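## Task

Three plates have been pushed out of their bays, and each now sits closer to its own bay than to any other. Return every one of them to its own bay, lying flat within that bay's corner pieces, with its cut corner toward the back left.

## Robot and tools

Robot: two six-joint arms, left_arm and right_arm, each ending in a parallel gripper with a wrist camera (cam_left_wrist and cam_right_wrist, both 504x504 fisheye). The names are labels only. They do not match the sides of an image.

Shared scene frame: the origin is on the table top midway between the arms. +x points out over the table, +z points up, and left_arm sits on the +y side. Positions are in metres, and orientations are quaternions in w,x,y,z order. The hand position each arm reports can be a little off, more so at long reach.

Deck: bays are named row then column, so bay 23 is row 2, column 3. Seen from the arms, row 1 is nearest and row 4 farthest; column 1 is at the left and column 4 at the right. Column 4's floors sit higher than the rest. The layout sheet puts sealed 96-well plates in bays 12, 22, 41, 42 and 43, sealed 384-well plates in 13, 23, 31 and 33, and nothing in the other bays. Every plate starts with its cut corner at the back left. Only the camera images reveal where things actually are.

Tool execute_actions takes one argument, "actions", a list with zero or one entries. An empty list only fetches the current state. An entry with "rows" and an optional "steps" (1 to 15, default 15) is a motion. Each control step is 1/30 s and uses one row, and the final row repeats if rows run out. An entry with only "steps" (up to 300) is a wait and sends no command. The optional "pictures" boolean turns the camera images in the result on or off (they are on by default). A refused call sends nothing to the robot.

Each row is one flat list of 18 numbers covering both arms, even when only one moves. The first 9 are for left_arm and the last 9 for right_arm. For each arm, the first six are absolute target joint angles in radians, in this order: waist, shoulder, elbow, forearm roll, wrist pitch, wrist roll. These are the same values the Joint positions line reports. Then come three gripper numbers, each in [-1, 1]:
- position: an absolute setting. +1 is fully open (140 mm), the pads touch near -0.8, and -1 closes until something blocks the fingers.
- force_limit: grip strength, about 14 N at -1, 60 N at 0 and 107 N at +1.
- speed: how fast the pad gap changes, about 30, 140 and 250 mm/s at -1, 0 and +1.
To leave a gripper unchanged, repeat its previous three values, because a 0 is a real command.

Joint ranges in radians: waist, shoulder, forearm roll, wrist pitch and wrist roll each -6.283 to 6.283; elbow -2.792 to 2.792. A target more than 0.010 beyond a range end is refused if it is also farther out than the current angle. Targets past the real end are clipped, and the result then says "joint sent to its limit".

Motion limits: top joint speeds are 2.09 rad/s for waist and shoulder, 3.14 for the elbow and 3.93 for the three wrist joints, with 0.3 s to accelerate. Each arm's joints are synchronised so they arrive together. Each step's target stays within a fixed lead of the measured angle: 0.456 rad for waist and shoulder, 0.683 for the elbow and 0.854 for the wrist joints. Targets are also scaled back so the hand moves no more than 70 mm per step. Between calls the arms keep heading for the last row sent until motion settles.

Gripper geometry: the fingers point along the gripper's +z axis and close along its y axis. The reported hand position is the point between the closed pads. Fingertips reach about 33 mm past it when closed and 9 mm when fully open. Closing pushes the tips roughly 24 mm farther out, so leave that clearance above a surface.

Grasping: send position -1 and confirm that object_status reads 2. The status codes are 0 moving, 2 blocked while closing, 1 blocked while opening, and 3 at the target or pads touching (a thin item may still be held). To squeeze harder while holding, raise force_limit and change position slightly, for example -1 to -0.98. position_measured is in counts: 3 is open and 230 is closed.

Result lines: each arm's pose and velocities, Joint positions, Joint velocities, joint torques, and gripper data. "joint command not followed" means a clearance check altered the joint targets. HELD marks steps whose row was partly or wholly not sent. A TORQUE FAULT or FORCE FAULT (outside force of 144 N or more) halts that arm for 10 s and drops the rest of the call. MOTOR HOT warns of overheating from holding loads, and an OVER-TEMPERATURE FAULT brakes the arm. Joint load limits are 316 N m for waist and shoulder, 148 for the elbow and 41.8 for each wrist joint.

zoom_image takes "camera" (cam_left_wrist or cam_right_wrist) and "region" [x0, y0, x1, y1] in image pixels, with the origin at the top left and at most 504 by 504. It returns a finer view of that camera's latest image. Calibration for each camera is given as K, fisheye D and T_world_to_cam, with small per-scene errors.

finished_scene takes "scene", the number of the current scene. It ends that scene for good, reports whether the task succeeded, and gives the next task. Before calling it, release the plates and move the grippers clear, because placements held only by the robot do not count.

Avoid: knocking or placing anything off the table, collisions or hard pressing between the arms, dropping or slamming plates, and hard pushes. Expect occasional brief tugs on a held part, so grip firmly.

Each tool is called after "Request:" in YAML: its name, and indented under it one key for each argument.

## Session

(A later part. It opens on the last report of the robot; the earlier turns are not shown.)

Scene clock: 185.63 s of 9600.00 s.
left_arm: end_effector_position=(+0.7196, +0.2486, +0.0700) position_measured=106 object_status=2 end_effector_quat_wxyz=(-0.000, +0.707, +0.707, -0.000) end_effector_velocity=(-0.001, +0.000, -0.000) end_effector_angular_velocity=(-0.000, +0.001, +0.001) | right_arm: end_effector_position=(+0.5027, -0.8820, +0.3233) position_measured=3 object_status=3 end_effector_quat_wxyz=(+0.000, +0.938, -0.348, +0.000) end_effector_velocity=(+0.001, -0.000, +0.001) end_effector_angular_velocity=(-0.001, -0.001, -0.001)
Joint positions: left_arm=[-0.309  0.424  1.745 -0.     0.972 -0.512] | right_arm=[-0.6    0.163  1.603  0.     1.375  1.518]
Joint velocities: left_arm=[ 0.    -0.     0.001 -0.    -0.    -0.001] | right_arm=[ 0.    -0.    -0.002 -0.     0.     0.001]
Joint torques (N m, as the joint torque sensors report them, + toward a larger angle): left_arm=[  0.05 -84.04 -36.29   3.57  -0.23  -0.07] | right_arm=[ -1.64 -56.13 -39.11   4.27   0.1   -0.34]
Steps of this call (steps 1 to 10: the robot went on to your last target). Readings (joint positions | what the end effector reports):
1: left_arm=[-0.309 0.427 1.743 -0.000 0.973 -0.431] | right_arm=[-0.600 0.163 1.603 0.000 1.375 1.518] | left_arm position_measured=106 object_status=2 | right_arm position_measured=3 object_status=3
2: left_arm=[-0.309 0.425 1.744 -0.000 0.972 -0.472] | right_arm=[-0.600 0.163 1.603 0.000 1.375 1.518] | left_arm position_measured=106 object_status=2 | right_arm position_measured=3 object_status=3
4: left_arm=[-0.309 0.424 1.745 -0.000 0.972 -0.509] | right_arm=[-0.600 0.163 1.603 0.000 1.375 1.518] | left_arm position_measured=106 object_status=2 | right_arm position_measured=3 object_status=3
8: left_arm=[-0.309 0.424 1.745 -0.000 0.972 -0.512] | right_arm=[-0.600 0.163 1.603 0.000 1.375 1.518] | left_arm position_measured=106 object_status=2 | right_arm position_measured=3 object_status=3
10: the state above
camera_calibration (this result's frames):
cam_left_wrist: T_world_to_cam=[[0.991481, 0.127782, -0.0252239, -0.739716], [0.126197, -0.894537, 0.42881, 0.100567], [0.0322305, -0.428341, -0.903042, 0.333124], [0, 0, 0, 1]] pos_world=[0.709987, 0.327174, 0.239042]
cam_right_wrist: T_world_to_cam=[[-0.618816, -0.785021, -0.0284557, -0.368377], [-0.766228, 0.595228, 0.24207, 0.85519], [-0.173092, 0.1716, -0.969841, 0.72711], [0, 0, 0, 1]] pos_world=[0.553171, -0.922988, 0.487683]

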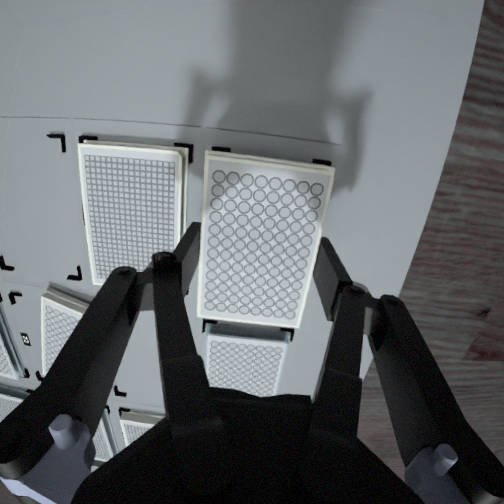

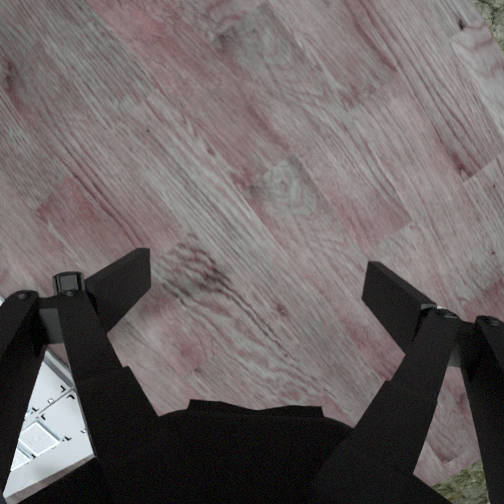

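Request:
execute_actions:
  actions:
    - {"rows":[[-0.309,0.441,1.7583,0,0.9423,-0.512,-1,0,-0.5,-0.6,0.163,1.603,0,1.375,1.518,1,0,0]],"steps":15}

Request:
zoom_image:
  camera: "cam_left_wrist"
  region: [170,120,370,350]

Scene clock: 190.40 s of 9600.00 s.
left_arm: end_effector_position=(+0.7195, +0.2486, +0.0520) position_measured=106 object_status=2 end_effector_quat_wxyz=(-0.000, +0.707, +0.707, +0.000) end_effector_velocity=(+0.000, -0.000, -0.000) end_effector_angular_velocity=(-0.001, +0.000, +0.001) | right_arm: end_effector_position=(+0.5027, -0.8820, +0.3233) position_measured=3 object_status=3 end_effector_quat_wxyz=(+0.000, +0.938, -0.348, +0.000) end_effector_velocity=(+0.000, +0.000, -0.000) end_effector_angular_velocity=(+0.001, -0.001, -0.001)
Joint positions: left_arm=[-0.309  0.441  1.758  0.     0.942 -0.512] | right_arm=[-0.6    0.163  1.603  0.     1.375  1.518]
Joint velocities: left_arm=[ 0.     0.    -0.    -0.001 -0.    -0.   ] | right_arm=[-0.    -0.     0.     0.001 -0.     0.   ]
Joint torques (N m, as the joint torque sensors report them, + toward a larger angle): left_arm=[  0.67 -81.48 -35.25   3.17  -0.64  -0.06] | right_arm=[ -1.74 -55.65 -39.37   4.12  -0.07  -0.47]
Steps of this call (steps 1 to 30: the robot went on to your last target; steps 31 to 90: nothing new was sent; then 1.27 s passed at rest; steps 91 to 105: all 15 steps of this action). Readings (joint positions | what the end effector reports):
91: left_arm=[-0.309 0.424 1.746 0.000 0.972 -0.512] | right_arm=[-0.600 0.163 1.603 0.000 1.375 1.518] | left_arm position_measured=106 object_status=2 | right_arm position_measured=3 object_status=3
92: left_arm=[-0.309 0.428 1.749 0.000 0.964 -0.512] | right_arm=[-0.600 0.163 1.603 0.000 1.375 1.518] | left_arm position_measured=106 object_status=2 | right_arm position_measured=3 object_status=3
94: left_arm=[-0.309 0.440 1.758 0.000 0.945 -0.512] | right_arm=[-0.600 0.163 1.603 -0.000 1.375 1.518] | left_arm position_measured=106 object_status=2 | right_arm position_measured=3 object_status=3
98: left_arm=[-0.309 0.441 1.758 0.000 0.942 -0.512] | right_arm=[-0.600 0.163 1.603 0.000 1.375 1.518] | left_arm position_measured=106 object_status=2 | right_arm position_measured=3 object_status=3
105: the state above
camera_calibration (this result's frames):
cam_left_wrist: T_world_to_cam=[[0.991474, 0.127842, -0.0251991, -0.740157], [0.126241, -0.894537, 0.428798, 0.108285], [0.0322766, -0.428323, -0.903049, 0.316822], [0, 0, 0, 1]] pos_world=[0.70995, 0.32719, 0.221022]
cam_right_wrist: T_world_to_cam=[[-0.618816, -0.785021, -0.0284556, -0.368377], [-0.766229, 0.595228, 0.24207, 0.85519], [-0.173093, 0.1716, -0.969841, 0.72711], [0, 0, 0, 1]] pos_world=[0.553171, -0.922988, 0.487683]

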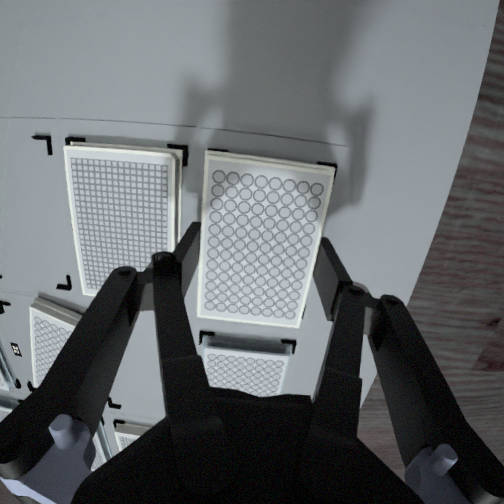

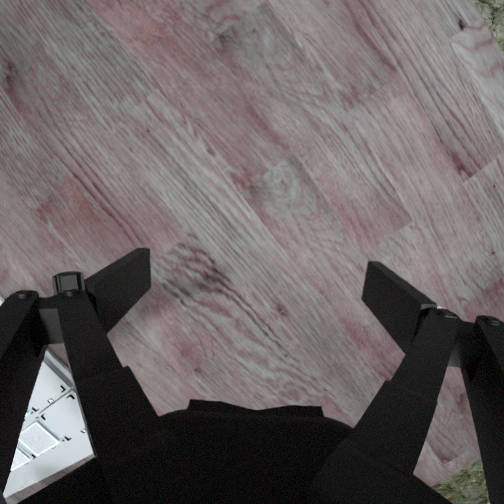

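Region (170, 120, 370, 350) of cam_left_wrist's 504x504 image, scaled by 2.191, with more detail than that image has; it fills the left 438 columns of this view, and the rest is white.

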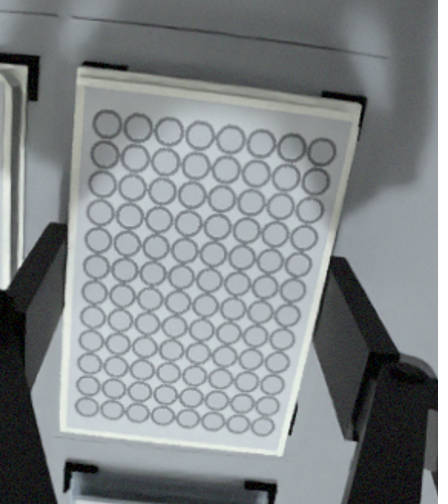

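Request:
execute_actions:
  actions:
    - {"rows":[[-0.3082,0.4484,1.7599,0,0.9333,-0.5112,-1,0,-0.5,-0.6,0.163,1.603,0,1.375,1.518,1,0,0]],"steps":12}

Request:
zoom_image:
  camera: "cam_left_wrist"
  region: [170,120,370,350]

Scene clock: 201.73 s of 9600.00 s.
left_arm: end_effector_position=(+0.7208, +0.2485, +0.0460) position_measured=106 object_status=2 end_effector_quat_wxyz=(+0.000, +0.707, +0.707, -0.000) end_effector_velocity=(+0.000, -0.000, +0.001) end_effector_angular_velocity=(-0.001, -0.001, +0.000) | right_arm: end_effector_position=(+0.5027, -0.8820, +0.3233) position_measured=3 object_status=3 end_effector_quat_wxyz=(+0.000, +0.938, -0.348, +0.000) end_effector_velocity=(-0.000, -0.000, -0.000) end_effector_angular_velocity=(-0.001, +0.000, +0.001)
Joint positions: left_arm=[-0.308  0.448  1.76  -0.     0.933 -0.511] | right_arm=[-0.6    0.163  1.603  0.     1.375  1.518]
Joint velocities: left_arm=[-0.    -0.001 -0.    -0.001 -0.     0.   ] | right_arm=[-0.     0.     0.001 -0.001 -0.001 -0.   ]
Joint torques (N m, as the joint torque sensors report them, + toward a larger angle): left_arm=[ -1.94 -82.36 -34.28   3.33  -0.26  -0.08] | right_arm=[ -1.   -55.09 -39.5    4.1   -0.13  -0.28]
Steps of this call (steps 1 to 15: the robot went on to your last target; steps 16 to 90: nothing new was sent; then 7.93 s passed at rest; steps 91 to 102: all 12 steps of this action). Readings (joint positions | what the end effector reports):
91: left_arm=[-0.309 0.441 1.758 -0.000 0.942 -0.512] | right_arm=[-0.600 0.163 1.603 0.000 1.375 1.518] | left_arm position_measured=106 object_status=2 | right_arm position_measured=3 object_status=3
92: left_arm=[-0.309 0.444 1.759 -0.000 0.938 -0.512] | right_arm=[-0.600 0.163 1.603 0.000 1.375 1.518] | left_arm position_measured=106 object_status=2 | right_arm position_measured=3 object_status=3
94: left_arm=[-0.308 0.448 1.760 -0.000 0.934 -0.512] | right_arm=[-0.600 0.163 1.603 -0.000 1.375 1.518] | left_arm position_measured=106 object_status=2 | right_arm position_measured=3 object_status=3
98: left_arm=[-0.308 0.448 1.760 -0.000 0.933 -0.511] | right_arm=[-0.600 0.163 1.603 0.000 1.375 1.518] | left_arm position_measured=106 object_status=2 | right_arm position_measured=3 object_status=3
102: the state above
camera_calibration (this result's frames):
cam_left_wrist: T_world_to_cam=[[0.991457, 0.127972, -0.0252216, -0.741591], [0.126366, -0.894485, 0.428869, 0.11052], [0.0323231, -0.428392, -0.903015, 0.31129], [0, 0, 0, 1]] pos_world=[0.711228, 0.327116, 0.214997]
cam_right_wrist: T_world_to_cam=[[-0.618816, -0.785021, -0.0284556, -0.368377], [-0.766229, 0.595228, 0.24207, 0.85519], [-0.173092, 0.1716, -0.969841, 0.72711], [0, 0, 0, 1]] pos_world=[0.553171, -0.922988, 0.487683]

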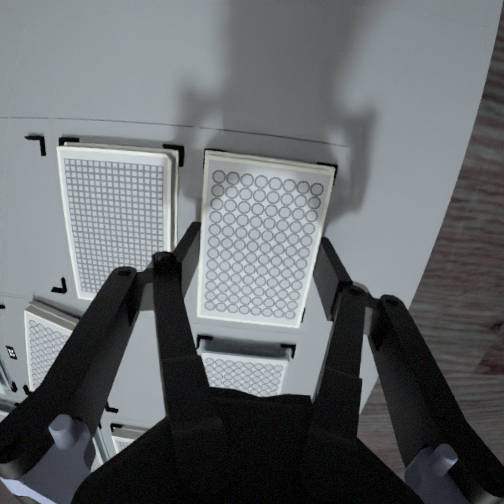

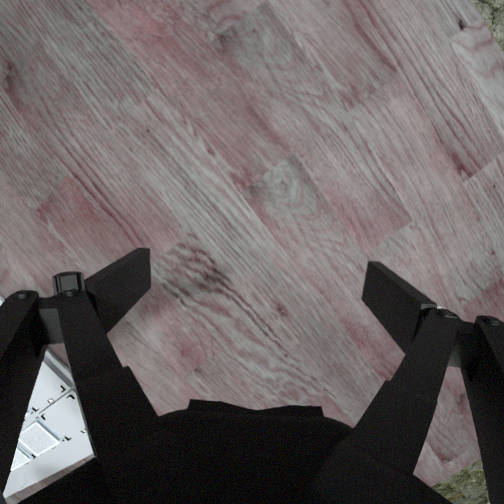

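Region (170, 120, 370, 350) of cam_left_wrist's 504x504 image, scaled by 2.191, with more detail than that image has; it fills the left 438 columns of this view, and the rest is white.

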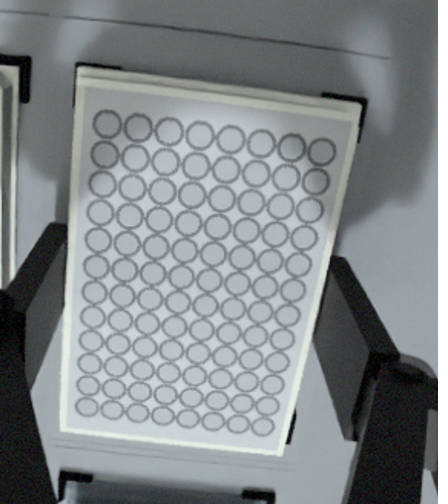

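Request:
execute_actions:
  actions:
    - {"rows":[[-0.3108,0.4495,1.758,0,0.9341,-0.5138,-1,0,-0.5,-0.6,0.163,1.603,0,1.375,1.518,1,0,0]],"steps":12}

Request:
zoom_image:
  camera: "cam_left_wrist"
  region: [170,120,370,350]

Scene clock: 208.33 s of 9600.00 s.
left_arm: end_effector_position=(+0.7208, +0.2465, +0.0460) position_measured=106 object_status=2 end_effector_quat_wxyz=(-0.000, +0.707, +0.707, +0.000) end_effector_velocity=(+0.000, -0.000, +0.001) end_effector_angular_velocity=(+0.000, -0.001, +0.001) | right_arm: end_effector_position=(+0.5027, -0.8820, +0.3233) position_measured=3 object_status=3 end_effector_quat_wxyz=(+0.000, +0.938, -0.348, +0.000) end_effector_velocity=(-0.000, -0.000, +0.000) end_effector_angular_velocity=(-0.001, +0.001, -0.000)
Joint positions: left_arm=[-0.311  0.449  1.758  0.     0.934 -0.514] | right_arm=[-0.6    0.163  1.603  0.     1.375  1.518]
Joint velocities: left_arm=[-0.    -0.001 -0.001  0.001  0.    -0.001] | right_arm=[ 0.    -0.    -0.    -0.002  0.     0.001]
Joint torques (N m, as the joint torque sensors report them, + toward a larger angle): left_arm=[ -1.35 -81.24 -34.04   3.21  -0.25  -0.39] | right_arm=[ -2.   -56.36 -39.54   4.06   0.    -0.36]
Steps of this call (steps 1 to 15: the robot went on to your last target; steps 16 to 90: nothing new was sent; then 3.20 s passed at rest; steps 91 to 102: all 12 steps of this action). Readings (joint positions | what the end effector reports):
91: left_arm=[-0.308 0.448 1.760 0.000 0.933 -0.511] | right_arm=[-0.600 0.163 1.603 0.000 1.375 1.518] | left_arm position_measured=106 object_status=2 | right_arm position_measured=3 object_status=3
92: left_arm=[-0.309 0.449 1.759 0.000 0.933 -0.512] | right_arm=[-0.600 0.163 1.603 -0.000 1.375 1.518] | left_arm position_measured=106 object_status=2 | right_arm position_measured=3 object_status=3
94: left_arm=[-0.311 0.449 1.758 0.000 0.934 -0.513] | right_arm=[-0.600 0.163 1.603 0.000 1.375 1.518] | left_arm position_measured=106 object_status=2 | right_arm position_measured=3 object_status=3
98: left_arm=[-0.311 0.449 1.758 0.000 0.934 -0.514] | right_arm=[-0.600 0.163 1.603 0.000 1.375 1.518] | left_arm position_measured=106 object_status=2 | right_arm position_measured=3 object_status=3
102: the state above
camera_calibration (this result's frames):
cam_left_wrist: T_world_to_cam=[[0.991478, 0.12781, -0.0252047, -0.74123], [0.126214, -0.894539, 0.4288, 0.108785], [0.0322583, -0.428327, -0.903048, 0.310479], [0, 0, 0, 1]] pos_world=[0.711167, 0.325036, 0.215048]
cam_right_wrist: T_world_to_cam=[[-0.618816, -0.785021, -0.0284557, -0.368377], [-0.766229, 0.595227, 0.24207, 0.85519], [-0.173093, 0.1716, -0.969841, 0.72711], [0, 0, 0, 1]] pos_world=[0.553171, -0.922988, 0.487683]

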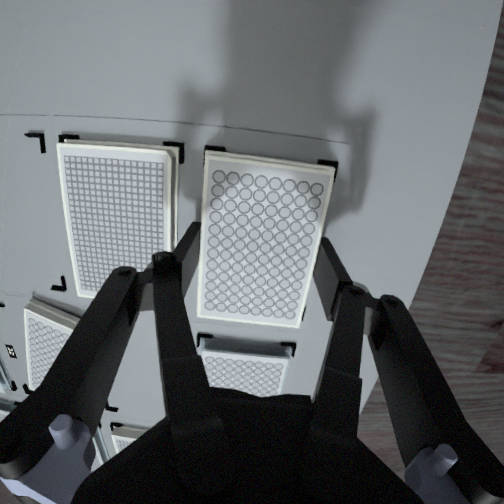

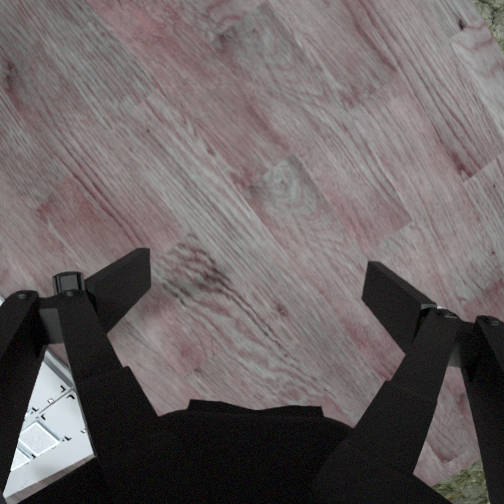

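Region (170, 120, 370, 350) of cam_left_wrist's 504x504 image, scaled by 2.191, with more detail than that image has; it fills the left 438 columns of this view, and the rest is white.

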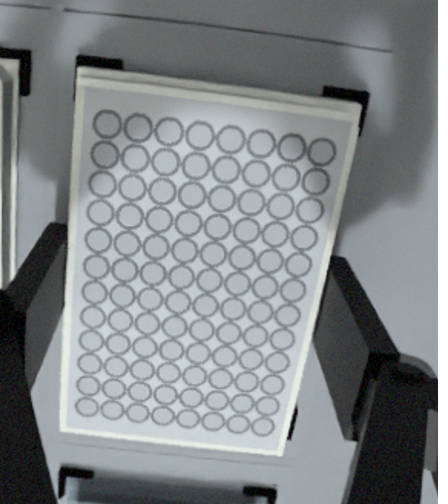

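Request:
execute_actions:
  actions:
    - {"rows":[[-0.3108,0.4544,1.7613,0,0.926,-0.5138,-1,0,-0.5,-0.6,0.163,1.603,0,1.375,1.518,1,0,0]],"steps":12}

Request:
zoom_image:
  camera: "cam_left_wrist"
  region: [170,120,370,350]

Scene clock: 214.57 s of 9600.00 s.
left_arm: end_effector_position=(+0.7207, +0.2465, +0.0410) position_measured=106 object_status=2 end_effector_quat_wxyz=(-0.000, +0.707, +0.707, -0.000) end_effector_velocity=(+0.001, -0.000, +0.001) end_effector_angular_velocity=(-0.001, -0.002, +0.000) | right_arm: end_effector_position=(+0.5027, -0.8820, +0.3233) position_measured=3 object_status=3 end_effector_quat_wxyz=(+0.000, +0.938, -0.348, +0.000) end_effector_velocity=(+0.001, -0.000, +0.001) end_effector_angular_velocity=(-0.001, -0.002, +0.000)
Joint positions: left_arm=[-0.311  0.454  1.761  0.     0.926 -0.514] | right_arm=[-0.6    0.163  1.603  0.     1.375  1.518]
Joint velocities: left_arm=[ 0.    -0.001 -0.001  0.    -0.    -0.   ] | right_arm=[ 0.    -0.    -0.002  0.    -0.    -0.   ]
Joint torques (N m, as the joint torque sensors report them, + toward a larger angle): left_arm=[  0.02 -81.38 -33.05   3.39  -0.08   0.09] | right_arm=[ -1.46 -55.84 -39.3    4.07  -0.04  -0.5 ]
Steps of this call (steps 1 to 15: the robot went on to your last target; steps 16 to 90: nothing new was sent; then 2.83 s passed at rest; steps 91 to 102: all 12 steps of this action). Readings (joint positions | what the end effector reports):
91: left_arm=[-0.311 0.450 1.758 0.000 0.934 -0.514] | right_arm=[-0.600 0.163 1.603 0.000 1.375 1.518] | left_arm position_measured=106 object_status=2 | right_arm position_measured=3 object_status=3
92: left_arm=[-0.311 0.452 1.759 0.000 0.930 -0.514] | right_arm=[-0.600 0.163 1.603 0.000 1.375 1.518] | left_arm position_measured=106 object_status=2 | right_arm position_measured=3 object_status=3
94: left_arm=[-0.311 0.454 1.761 0.000 0.927 -0.514] | right_arm=[-0.600 0.163 1.603 0.000 1.375 1.518] | left_arm position_measured=106 object_status=2 | right_arm position_measured=3 object_status=3
98: left_arm=[-0.311 0.454 1.761 0.000 0.926 -0.514] | right_arm=[-0.600 0.163 1.603 0.000 1.375 1.518] | left_arm position_measured=106 object_status=2 | right_arm position_measured=3 object_status=3
102: the state above
camera_calibration (this result's frames):
cam_left_wrist: T_world_to_cam=[[0.991472, 0.127845, -0.0252616, -0.741325], [0.126272, -0.89455, 0.428761, 0.110886], [0.0322174, -0.428294, -0.903065, 0.305999], [0, 0, 0, 1]] pos_world=[0.711143, 0.325026, 0.210066]
cam_right_wrist: T_world_to_cam=[[-0.618816, -0.785021, -0.0284558, -0.368377], [-0.766229, 0.595228, 0.24207, 0.85519], [-0.173092, 0.1716, -0.969841, 0.72711], [0, 0, 0, 1]] pos_world=[0.553171, -0.922988, 0.487683]

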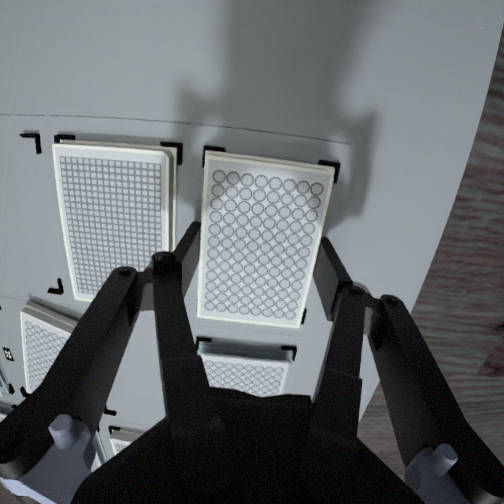

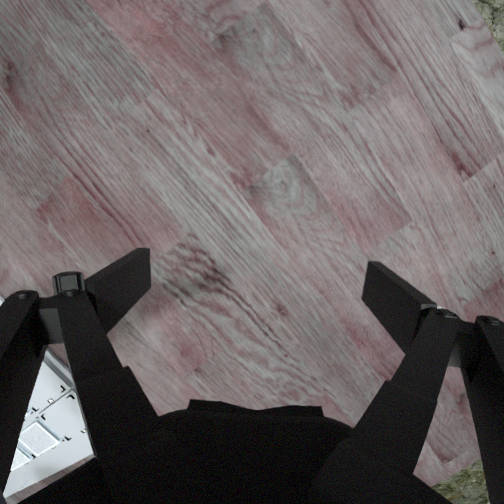

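Region (170, 120, 370, 350) of cam_left_wrist's 504x504 image, scaled by 2.191, with more detail than that image has; it fills the left 438 columns of this view, and the rest is white.

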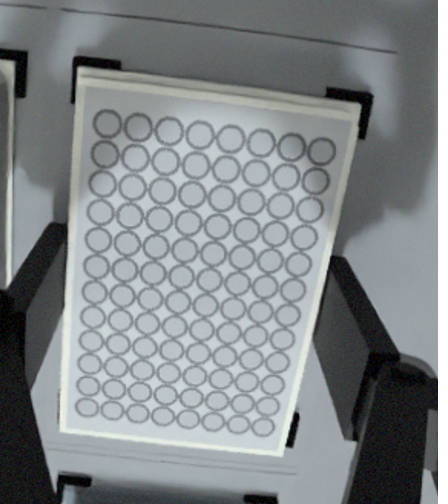

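Request:
execute_actions:
  actions:
    - {"rows":[[-0.3108,0.4554,1.7620,0,0.9244,-0.5138,0.5,0,-0.5,-0.6,0.163,1.603,0,1.375,1.518,1,0,0]],"steps":15}
  pictures: false

Request:
execute_actions:
  actions:
    - {"rows":[[-0.3108,0.39,1.71,0,1.0416,-0.5138,0.5,0,-0.5,-0.6,0.163,1.603,0,1.375,1.518,1,0,0]],"steps":15}

Request:
zoom_image:
  camera: "cam_left_wrist"
  region: [150,100,390,360]

Scene clock: 220.63 s of 9600.00 s.
left_arm: end_effector_position=(+0.7207, +0.2465, +0.0400) position_measured=66 object_status=0 end_effector_quat_wxyz=(-0.000, +0.707, +0.707, -0.000) end_effector_velocity=(-0.000, +0.000, +0.001) end_effector_angular_velocity=(-0.000, -0.001, +0.001) | right_arm: end_effector_position=(+0.5027, -0.8820, +0.3233) position_measured=3 object_status=3 end_effector_quat_wxyz=(+0.000, +0.938, -0.348, +0.000) end_effector_velocity=(+0.000, -0.000, +0.001) end_effector_angular_velocity=(-0.001, -0.001, -0.000)
Joint positions: left_arm=[-0.311  0.455  1.762  0.     0.924 -0.514] | right_arm=[-0.6    0.163  1.603  0.     1.375  1.518]
Joint velocities: left_arm=[ 0.    -0.001  0.001 -0.    -0.    -0.001] | right_arm=[-0.    -0.    -0.001  0.    -0.001  0.   ]
Joint torques (N m, as the joint torque sensors report them, + toward a larger angle): left_arm=[ -2.   -81.56 -34.64   3.25  -0.94   0.08] | right_arm=[ -2.63 -55.35 -39.28   4.14  -0.01  -0.27]
Steps of this call (steps 1 to 15: the robot went on to your last target; steps 16 to 90: nothing new was sent; then 2.57 s passed at rest; steps 91 to 105: all 15 steps of this action). Readings (joint positions | what the end effector reports):
91: left_arm=[-0.311 0.454 1.761 0.000 0.926 -0.514] | right_arm=[-0.600 0.163 1.603 0.000 1.375 1.518] | left_arm position_measured=106 object_status=0 | right_arm position_measured=3 object_status=3
92: left_arm=[-0.311 0.455 1.762 0.000 0.925 -0.514] | right_arm=[-0.600 0.163 1.603 0.000 1.375 1.518] | left_arm position_measured=106 object_status=0 | right_arm position_measured=3 object_status=3
94: left_arm=[-0.311 0.455 1.762 0.000 0.925 -0.514] | right_arm=[-0.600 0.163 1.603 -0.000 1.375 1.518] | left_arm position_measured=95 object_status=0 | right_arm position_measured=3 object_status=3
98: left_arm=[-0.311 0.455 1.762 0.000 0.924 -0.514] | right_arm=[-0.600 0.163 1.603 0.000 1.375 1.518] | left_arm position_measured=76 object_status=0 | right_arm position_measured=3 object_status=3
105: the state above

Scene clock: 221.13 s of 9600.00 s.
left_arm: end_effector_position=(+0.7202, +0.2468, +0.1112) position_measured=66 object_status=3 end_effector_quat_wxyz=(-0.000, +0.707, +0.707, -0.000) end_effector_velocity=(+0.000, -0.000, +0.000) end_effector_angular_velocity=(+0.000, +0.000, +0.001) | right_arm: end_effector_position=(+0.5027, -0.8820, +0.3233) position_measured=3 object_status=3 end_effector_quat_wxyz=(+0.000, +0.938, -0.348, +0.000) end_effector_velocity=(-0.001, -0.000, -0.000) end_effector_angular_velocity=(-0.001, +0.002, +0.000)
Joint positions: left_arm=[-0.311  0.39   1.71   0.     1.042 -0.514] | right_arm=[-0.6    0.163  1.603  0.     1.375  1.518]
Joint velocities: left_arm=[ 0.     0.    -0.001  0.     0.001 -0.001] | right_arm=[-0.     0.     0.    -0.002  0.    -0.   ]
Joint torques (N m, as the joint torque sensors report them, + toward a larger angle): left_arm=[ -2.33 -77.25 -37.24   3.75  -0.43   0.18] | right_arm=[ -3.34 -55.96 -39.26   4.1   -0.02  -0.35]
Steps of this call (steps 1 to 15: all 15 steps of this action). Readings (joint positions | what the end effector reports):
1: left_arm=[-0.311 0.455 1.762 0.000 0.925 -0.514] | right_arm=[-0.600 0.163 1.603 0.000 1.375 1.518] | left_arm position_measured=66 object_status=3 | right_arm position_measured=3 object_status=3
2: left_arm=[-0.311 0.452 1.759 -0.000 0.933 -0.514] | right_arm=[-0.600 0.163 1.603 -0.000 1.375 1.518] | left_arm position_measured=66 object_status=3 | right_arm position_measured=3 object_status=3
4: left_arm=[-0.311 0.421 1.734 -0.000 0.988 -0.514] | right_arm=[-0.600 0.163 1.603 0.000 1.375 1.518] | left_arm position_measured=66 object_status=3 | right_arm position_measured=3 object_status=3
8: left_arm=[-0.311 0.390 1.710 0.000 1.041 -0.514] | right_arm=[-0.600 0.163 1.603 0.000 1.375 1.518] | left_arm position_measured=66 object_status=3 | right_arm position_measured=3 object_status=3
15: the state above
camera_calibration (this result's frames):
cam_left_wrist: T_world_to_cam=[[0.991466, 0.127899, -0.025234, -0.739085], [0.126308, -0.894537, 0.428777, 0.0811564], [0.0322671, -0.428305, -0.903058, 0.369474], [0, 0, 0, 1]] pos_world=[0.710605, 0.325373, 0.280209]
cam_right_wrist: T_world_to_cam=[[-0.618816, -0.785021, -0.0284558, -0.368377], [-0.766229, 0.595227, 0.24207, 0.85519], [-0.173092, 0.1716, -0.969841, 0.72711], [0, 0, 0, 1]] pos_world=[0.553171, -0.922988, 0.487683]

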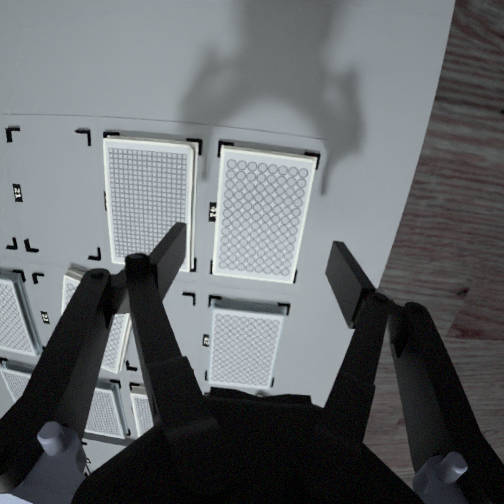

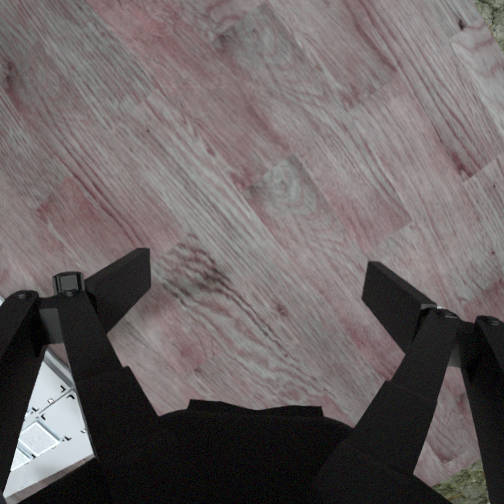

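Region (150, 100, 390, 360) of cam_left_wrist's 504x504 image, scaled by 1.938, with more detail than that image has; it fills the left 465 columns of this view, and the rest is white.

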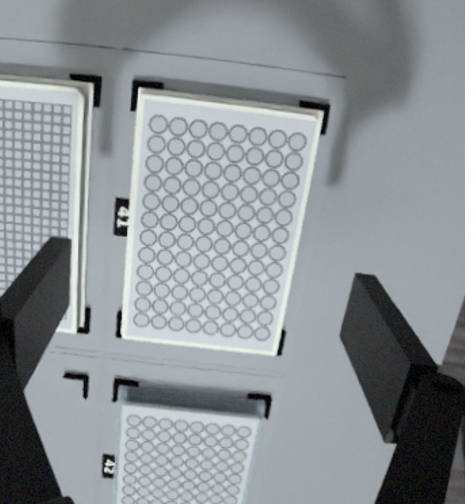

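Request:
execute_actions:
  actions:
    - {"rows":[[-0.6428,0.299,1.8224,0,1.0202,-0.6298,0.5,0,0,-0.6,0.163,1.603,0,1.375,1.518,1,0,0]],"steps":15}
  pictures: false

Request:
execute_actions:
  actions:
    - {"steps":8}

Scene clock: 243.17 s of 9600.00 s.
left_arm: end_effector_position=(+0.5581, +0.1095, +0.1194) position_measured=66 object_status=3 end_effector_quat_wxyz=(-0.000, +0.773, +0.634, -0.000) end_effector_velocity=(-0.337, -0.202, +0.013) end_effector_angular_velocity=(-0.000, -0.001, -0.379) | right_arm: end_effector_position=(+0.5027, -0.8820, +0.3233) position_measured=3 object_status=3 end_effector_quat_wxyz=(+0.000, +0.938, -0.348, +0.000) end_effector_velocity=(-0.000, -0.000, +0.000) end_effector_angular_velocity=(+0.001, -0.000, -0.001)
Joint positions: left_arm=[-0.613  0.307  1.812 -0.     1.022 -0.619] | right_arm=[-0.6    0.163  1.603  0.     1.375  1.518]
Joint velocities: left_arm=[-0.578 -0.158  0.193  0.    -0.036 -0.199] | right_arm=[-0.     0.    -0.     0.001  0.     0.   ]
Joint torques (N m, as the joint torque sensors report them, + toward a larger angle): left_arm=[ 17.77 -69.63 -36.41   4.18  -1.08  -0.05] | right_arm=[ -2.24 -55.7  -39.37   4.15   0.04  -0.27]
Steps of this call (steps 1 to 15: the robot went on to your last target; steps 16 to 90: nothing new was sent; then 18.53 s passed at rest; steps 91 to 105: all 15 steps of this action). Readings (joint positions | what the end effector reports):
91: left_arm=[-0.311 0.390 1.710 -0.000 1.042 -0.514] | right_arm=[-0.600 0.163 1.603 0.000 1.375 1.518] | left_arm position_measured=66 object_status=3 | right_arm position_measured=3 object_status=3
92: left_arm=[-0.315 0.389 1.711 -0.000 1.042 -0.515] | right_arm=[-0.600 0.163 1.603 0.000 1.375 1.518] | left_arm position_measured=66 object_status=3 | right_arm position_measured=3 object_status=3
94: left_arm=[-0.347 0.380 1.722 -0.000 1.039 -0.526] | right_arm=[-0.600 0.163 1.603 0.000 1.375 1.518] | left_arm position_measured=66 object_status=3 | right_arm position_measured=3 object_status=3
98: left_arm=[-0.446 0.353 1.755 -0.000 1.033 -0.561] | right_arm=[-0.600 0.163 1.603 -0.000 1.375 1.518] | left_arm position_measured=66 object_status=3 | right_arm position_measured=3 object_status=3
105: the state above

Scene clock: 243.43 s of 9600.00 s.
left_arm: end_effector_position=(+0.5406, +0.0995, +0.1200) position_measured=66 object_status=3 end_effector_quat_wxyz=(-0.000, +0.779, +0.627, -0.000) end_effector_velocity=(-0.001, -0.001, +0.000) end_effector_angular_velocity=(-0.001, +0.000, +0.001) | right_arm: end_effector_position=(+0.5027, -0.8820, +0.3233) position_measured=3 object_status=3 end_effector_quat_wxyz=(+0.000, +0.938, -0.348, +0.000) end_effector_velocity=(+0.000, -0.000, +0.000) end_effector_angular_velocity=(+0.000, -0.000, -0.000)
Joint positions: left_arm=[-0.643  0.299  1.822 -0.     1.02  -0.63 ] | right_arm=[-0.6    0.163  1.603  0.     1.375  1.518]
Joint velocities: left_arm=[-0.002 -0.     0.001 -0.001 -0.001 -0.002] | right_arm=[ 0.     0.    -0.001  0.     0.     0.   ]
Joint torques (N m, as the joint torque sensors report them, + toward a larger angle): left_arm=[ -5.61 -70.97 -36.89   3.44  -0.99  -0.35] | right_arm=[ -1.98 -55.34 -39.15   4.1    0.03  -0.42]
Steps of this call (steps 1 to 8: the robot went on to your last target). Readings (joint positions | what the end effector reports):
1: left_arm=[-0.629 0.303 1.818 -0.000 1.021 -0.625] | right_arm=[-0.600 0.163 1.603 0.000 1.375 1.518] | left_arm position_measured=66 object_status=3 | right_arm position_measured=3 object_status=3
2: left_arm=[-0.639 0.300 1.821 -0.000 1.020 -0.628] | right_arm=[-0.600 0.163 1.603 0.000 1.375 1.518] | left_arm position_measured=66 object_status=3 | right_arm position_measured=3 object_status=3
4: left_arm=[-0.642 0.299 1.822 -0.000 1.020 -0.630] | right_arm=[-0.600 0.163 1.603 0.000 1.375 1.518] | left_arm position_measured=66 object_status=3 | right_arm position_measured=3 object_status=3
8: the state above
camera_calibration (this result's frames):
cam_left_wrist: T_world_to_cam=[[0.995849, -0.0874568, -0.0252235, -0.5229], [-0.0682498, -0.900816, 0.428804, 0.0740831], [-0.0602235, -0.425302, -0.903046, 0.369811], [0, 0, 0, 1]] pos_world=[0.548057, 0.178285, 0.288999]
cam_right_wrist: T_world_to_cam=[[-0.618816, -0.785021, -0.028456, -0.368377], [-0.766229, 0.595228, 0.24207, 0.85519], [-0.173092, 0.171601, -0.969841, 0.72711], [0, 0, 0, 1]] pos_world=[0.553171, -0.922988, 0.487683]

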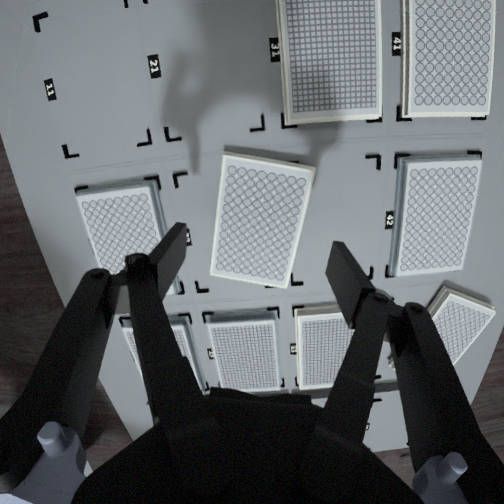

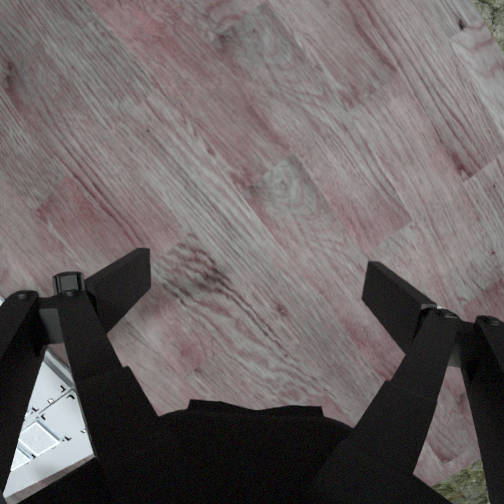

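Request:
execute_actions:
  actions:
    - {"rows":[[-0.6524,0.3628,1.8609,0,0.9179,-0.5894,0.5,0,0,-0.6,0.163,1.603,0,1.375,1.518,1,0,0]],"steps":15}

Request:
zoom_image:
  camera: "cam_left_wrist"
  region: [160,120,370,350]

Scene clock: 257.23 s of 9600.00 s.
left_arm: end_effector_position=(+0.5393, +0.0911, +0.0600) position_measured=66 object_status=3 end_effector_quat_wxyz=(+0.000, +0.795, +0.607, -0.000) end_effector_velocity=(+0.001, -0.000, +0.001) end_effector_angular_velocity=(-0.002, -0.002, -0.001) | right_arm: end_effector_position=(+0.5027, -0.8820, +0.3233) position_measured=3 object_status=3 end_effector_quat_wxyz=(+0.000, +0.938, -0.348, +0.000) end_effector_velocity=(-0.000, +0.000, -0.000) end_effector_angular_velocity=(-0.000, +0.000, -0.000)
Joint positions: left_arm=[-0.652  0.363  1.861 -0.     0.918 -0.589] | right_arm=[-0.6    0.163  1.603  0.     1.375  1.518]
Joint velocities: left_arm=[ 0.    -0.001 -0.     0.    -0.001  0.001] | right_arm=[ 0.     0.     0.001 -0.    -0.001  0.001]
Joint torques (N m, as the joint torque sensors report them, + toward a larger angle): left_arm=[ -0.29 -74.69 -33.3    3.37  -0.57   0.34] | right_arm=[ -1.58 -55.82 -39.38   4.08   0.09  -0.28]
Steps of this call (steps 1 to 30: the robot went on to your last target; steps 31 to 90: nothing new was sent; then 10.30 s passed at rest; steps 91 to 105: all 15 steps of this action). Readings (joint positions | what the end effector reports):
91: left_arm=[-0.643 0.299 1.823 0.000 1.020 -0.630] | right_arm=[-0.600 0.163 1.603 0.000 1.375 1.518] | left_arm position_measured=66 object_status=3 | right_arm position_measured=3 object_status=3
92: left_arm=[-0.643 0.303 1.825 0.000 1.012 -0.627] | right_arm=[-0.600 0.163 1.603 0.000 1.375 1.518] | left_arm position_measured=66 object_status=3 | right_arm position_measured=3 object_status=3
94: left_arm=[-0.648 0.333 1.843 0.000 0.964 -0.608] | right_arm=[-0.600 0.163 1.603 0.000 1.375 1.518] | left_arm position_measured=66 object_status=3 | right_arm position_measured=3 object_status=3
98: left_arm=[-0.652 0.363 1.861 -0.000 0.918 -0.590] | right_arm=[-0.600 0.163 1.603 0.000 1.375 1.518] | left_arm position_measured=66 object_status=3 | right_arm position_measured=3 object_status=3
105: the state above
camera_calibration (this result's frames):
cam_left_wrist: T_world_to_cam=[[0.990211, -0.137292, -0.0251773, -0.516266], [-0.113361, -0.896246, 0.428828, 0.116084], [-0.0814398, -0.421775, -0.903035, 0.323165], [0, 0, 0, 1]] pos_world=[0.55069, 0.169463, 0.229052]
cam_right_wrist: T_world_to_cam=[[-0.618816, -0.785021, -0.0284556, -0.368377], [-0.766229, 0.595228, 0.24207, 0.85519], [-0.173092, 0.1716, -0.969841, 0.72711], [0, 0, 0, 1]] pos_world=[0.553171, -0.922989, 0.487683]

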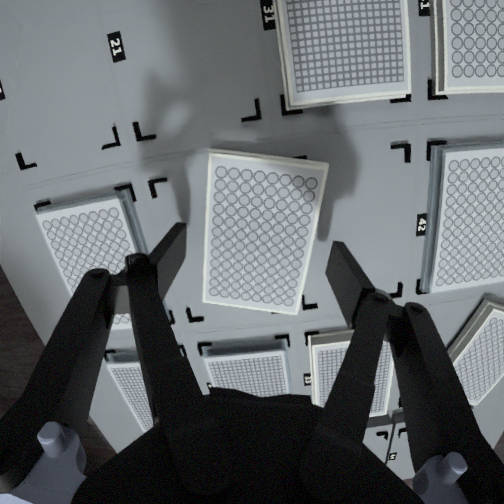

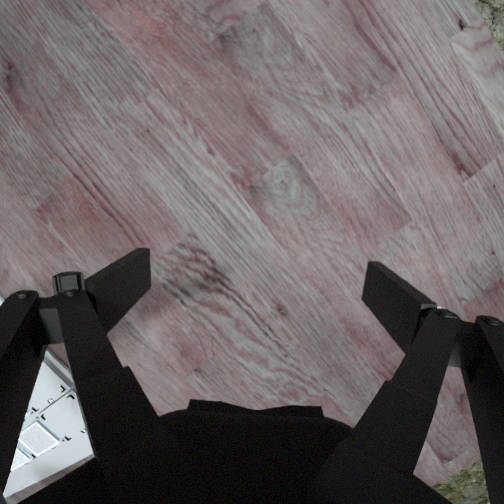

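Region (160, 120, 370, 350) of cam_left_wrist's 504x504 image, scaled by 2.191, with more detail than that image has; it fills the left 460 columns of this view, and the rest is white.

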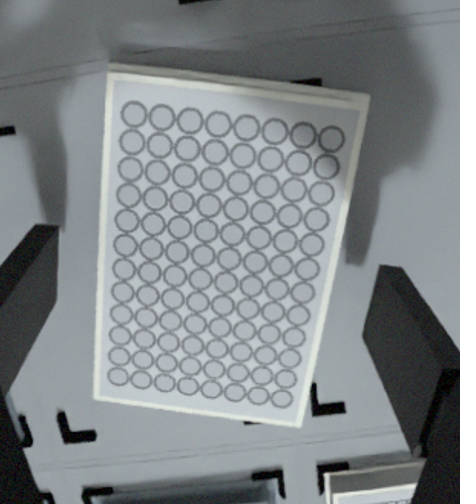

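Request:
execute_actions:
  actions:
    - {"rows":[[-0.6524,0.3806,1.8729,0,0.8881,-0.60,0.5,0,0,-0.6,0.163,1.603,0,1.375,1.518,1,0,0]],"steps":12}

Scene clock: 266.70 s of 9600.00 s.
left_arm: end_effector_position=(+0.5393, +0.0912, +0.0430) position_measured=66 object_status=3 end_effector_quat_wxyz=(+0.000, +0.792, +0.611, +0.000) end_effector_velocity=(-0.000, +0.001, -0.002) end_effector_angular_velocity=(+0.003, +0.002, +0.001) | right_arm: end_effector_position=(+0.5027, -0.8820, +0.3233) position_measured=3 object_status=3 end_effector_quat_wxyz=(+0.000, +0.938, -0.348, +0.000) end_effector_velocity=(-0.000, -0.000, -0.000) end_effector_angular_velocity=(-0.001, +0.000, +0.001)
Joint positions: left_arm=[-0.652  0.381  1.873  0.     0.888 -0.6  ] | right_arm=[-0.6    0.163  1.603 -0.     1.375  1.518]
Joint velocities: left_arm=[ 0.     0.003  0.001  0.001 -0.    -0.002] | right_arm=[ 0.    -0.     0.    -0.001 -0.001 -0.001]
Joint torques (N m, as the joint torque sensors report them, + toward a larger angle): left_arm=[ -0.3  -74.07 -33.48   3.38  -0.59   0.04] | right_arm=[ -2.1  -56.76 -38.9    4.1    0.1   -0.28]
Steps of this call (steps 1 to 15: the robot went on to your last target; steps 16 to 90: nothing new was sent; then 6.07 s passed at rest; steps 91 to 102: all 12 steps of this action). Readings (joint positions | what the end effector reports):
91: left_arm=[-0.652 0.363 1.861 0.000 0.917 -0.589] | right_arm=[-0.600 0.163 1.603 0.000 1.375 1.518] | left_arm position_measured=66 object_status=3 | right_arm position_measured=3 object_status=3
92: left_arm=[-0.652 0.367 1.864 0.000 0.910 -0.592] | right_arm=[-0.600 0.163 1.603 0.000 1.375 1.518] | left_arm position_measured=66 object_status=3 | right_arm position_measured=3 object_status=3
94: left_arm=[-0.652 0.379 1.873 0.000 0.891 -0.599] | right_arm=[-0.600 0.163 1.603 0.000 1.375 1.518] | left_arm position_measured=66 object_status=3 | right_arm position_measured=3 object_status=3
98: left_arm=[-0.652 0.380 1.873 0.000 0.888 -0.600] | right_arm=[-0.600 0.163 1.603 0.000 1.375 1.518] | left_arm position_measured=66 object_status=3 | right_arm position_measured=3 object_status=3
102: the state above
camera_calibration (this result's frames):
cam_left_wrist: T_world_to_cam=[[0.991614, -0.126762, -0.0251541, -0.518412], [-0.103839, -0.897392, 0.428841, 0.118461], [-0.0769337, -0.422633, -0.90303, 0.305456], [0, 0, 0, 1]] pos_world=[0.549865, 0.169687, 0.211994]
cam_right_wrist: T_world_to_cam=[[-0.618816, -0.785021, -0.0284556, -0.368377], [-0.766229, 0.595228, 0.24207, 0.85519], [-0.173092, 0.1716, -0.969841, 0.72711], [0, 0, 0, 1]] pos_world=[0.553171, -0.922989, 0.487683]

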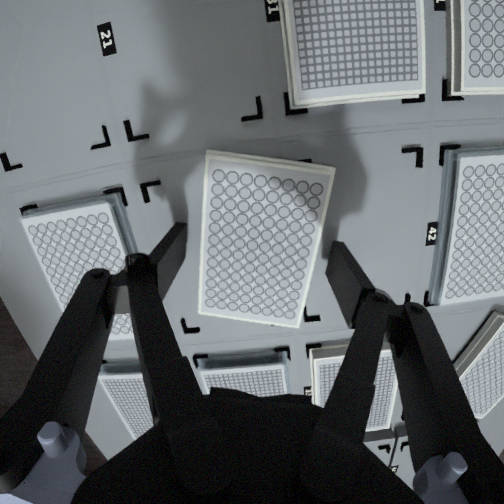

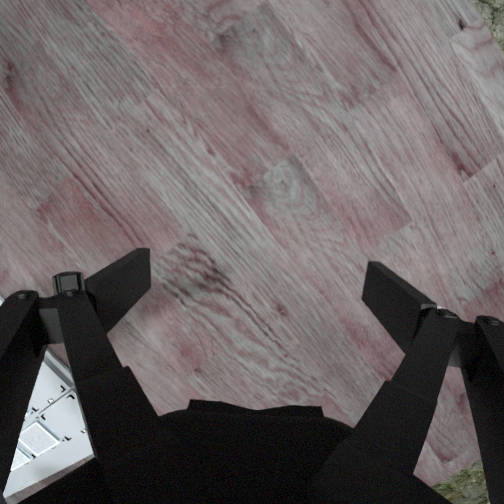

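Request:
execute_actions:
  actions:
    - {"rows":[[-0.6524,0.3816,1.8736,0,0.8864,-0.60,-1,0,0,-0.6,0.163,1.603,0,1.375,1.518,1,0,0]],"steps":15}

Scene clock: 270.67 s of 9600.00 s.
left_arm: end_effector_position=(+0.5392, +0.0912, +0.0420) position_measured=107 object_status=2 end_effector_quat_wxyz=(+0.000, +0.792, +0.611, -0.000) end_effector_velocity=(+0.000, -0.000, -0.001) end_effector_angular_velocity=(+0.001, +0.001, -0.000) | right_arm: end_effector_position=(+0.5027, -0.8820, +0.3233) position_measured=3 object_status=3 end_effector_quat_wxyz=(+0.000, +0.938, -0.348, +0.000) end_effector_velocity=(+0.000, +0.000, +0.000) end_effector_angular_velocity=(+0.000, -0.001, +0.000)
Joint positions: left_arm=[-0.652  0.382  1.874 -0.     0.886 -0.6  ] | right_arm=[-0.6    0.163  1.603  0.     1.375  1.518]
Joint velocities: left_arm=[-0.     0.002 -0.001 -0.     0.     0.   ] | right_arm=[ 0.    -0.    -0.001  0.001  0.001 -0.   ]
Joint torques (N m, as the joint torque sensors report them, + toward a larger angle): left_arm=[ -2.54 -63.1  -26.85   3.    -0.53  -0.19] | right_arm=[ -1.7  -57.05 -39.24   4.03   0.12  -0.36]
Steps of this call (steps 1 to 15: the robot went on to your last target; steps 16 to 90: nothing new was sent; then 0.47 s passed at rest; steps 91 to 105: all 15 steps of this action). Readings (joint positions | what the end effector reports):
91: left_arm=[-0.652 0.381 1.873 -0.000 0.888 -0.600] | right_arm=[-0.600 0.163 1.603 0.000 1.375 1.518] | left_arm position_measured=66 object_status=0 | right_arm position_measured=3 object_status=3
92: left_arm=[-0.652 0.381 1.873 -0.000 0.887 -0.600] | right_arm=[-0.600 0.163 1.603 0.000 1.375 1.518] | left_arm position_measured=70 object_status=0 | right_arm position_measured=3 object_status=3
94: left_arm=[-0.652 0.382 1.874 -0.000 0.887 -0.600] | right_arm=[-0.600 0.163 1.603 0.000 1.375 1.518] | left_arm position_measured=85 object_status=0 | right_arm position_measured=3 object_status=3
98: left_arm=[-0.652 0.382 1.874 -0.000 0.886 -0.600] | right_arm=[-0.600 0.163 1.603 0.000 1.375 1.518] | left_arm position_measured=107 object_status=0 | right_arm position_measured=3 object_status=3
105: the state above
camera_calibration (this result's frames):
cam_left_wrist: T_world_to_cam=[[0.991613, -0.126764, -0.0251934, -0.518382], [-0.103826, -0.897402, 0.428824, 0.118866], [-0.0769682, -0.422612, -0.903037, 0.304562], [0, 0, 0, 1]] pos_world=[0.549817, 0.16967, 0.210998]
cam_right_wrist: T_world_to_cam=[[-0.618816, -0.785021, -0.0284557, -0.368377], [-0.766228, 0.595228, 0.24207, 0.85519], [-0.173092, 0.1716, -0.969841, 0.72711], [0, 0, 0, 1]] pos_world=[0.553171, -0.922988, 0.487683]

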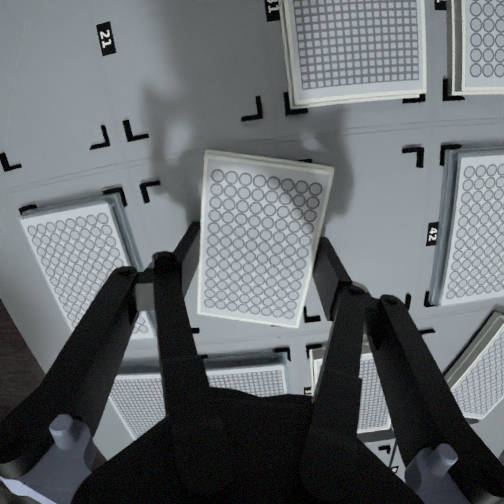

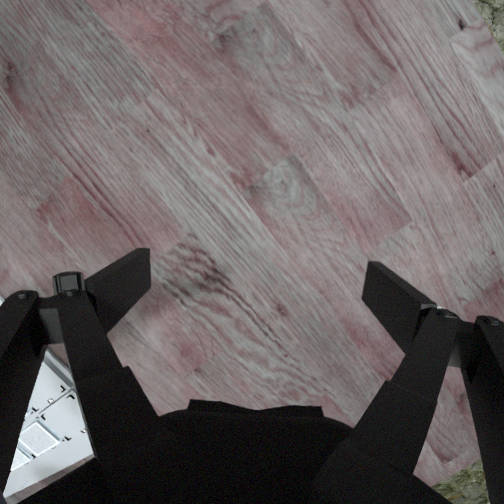

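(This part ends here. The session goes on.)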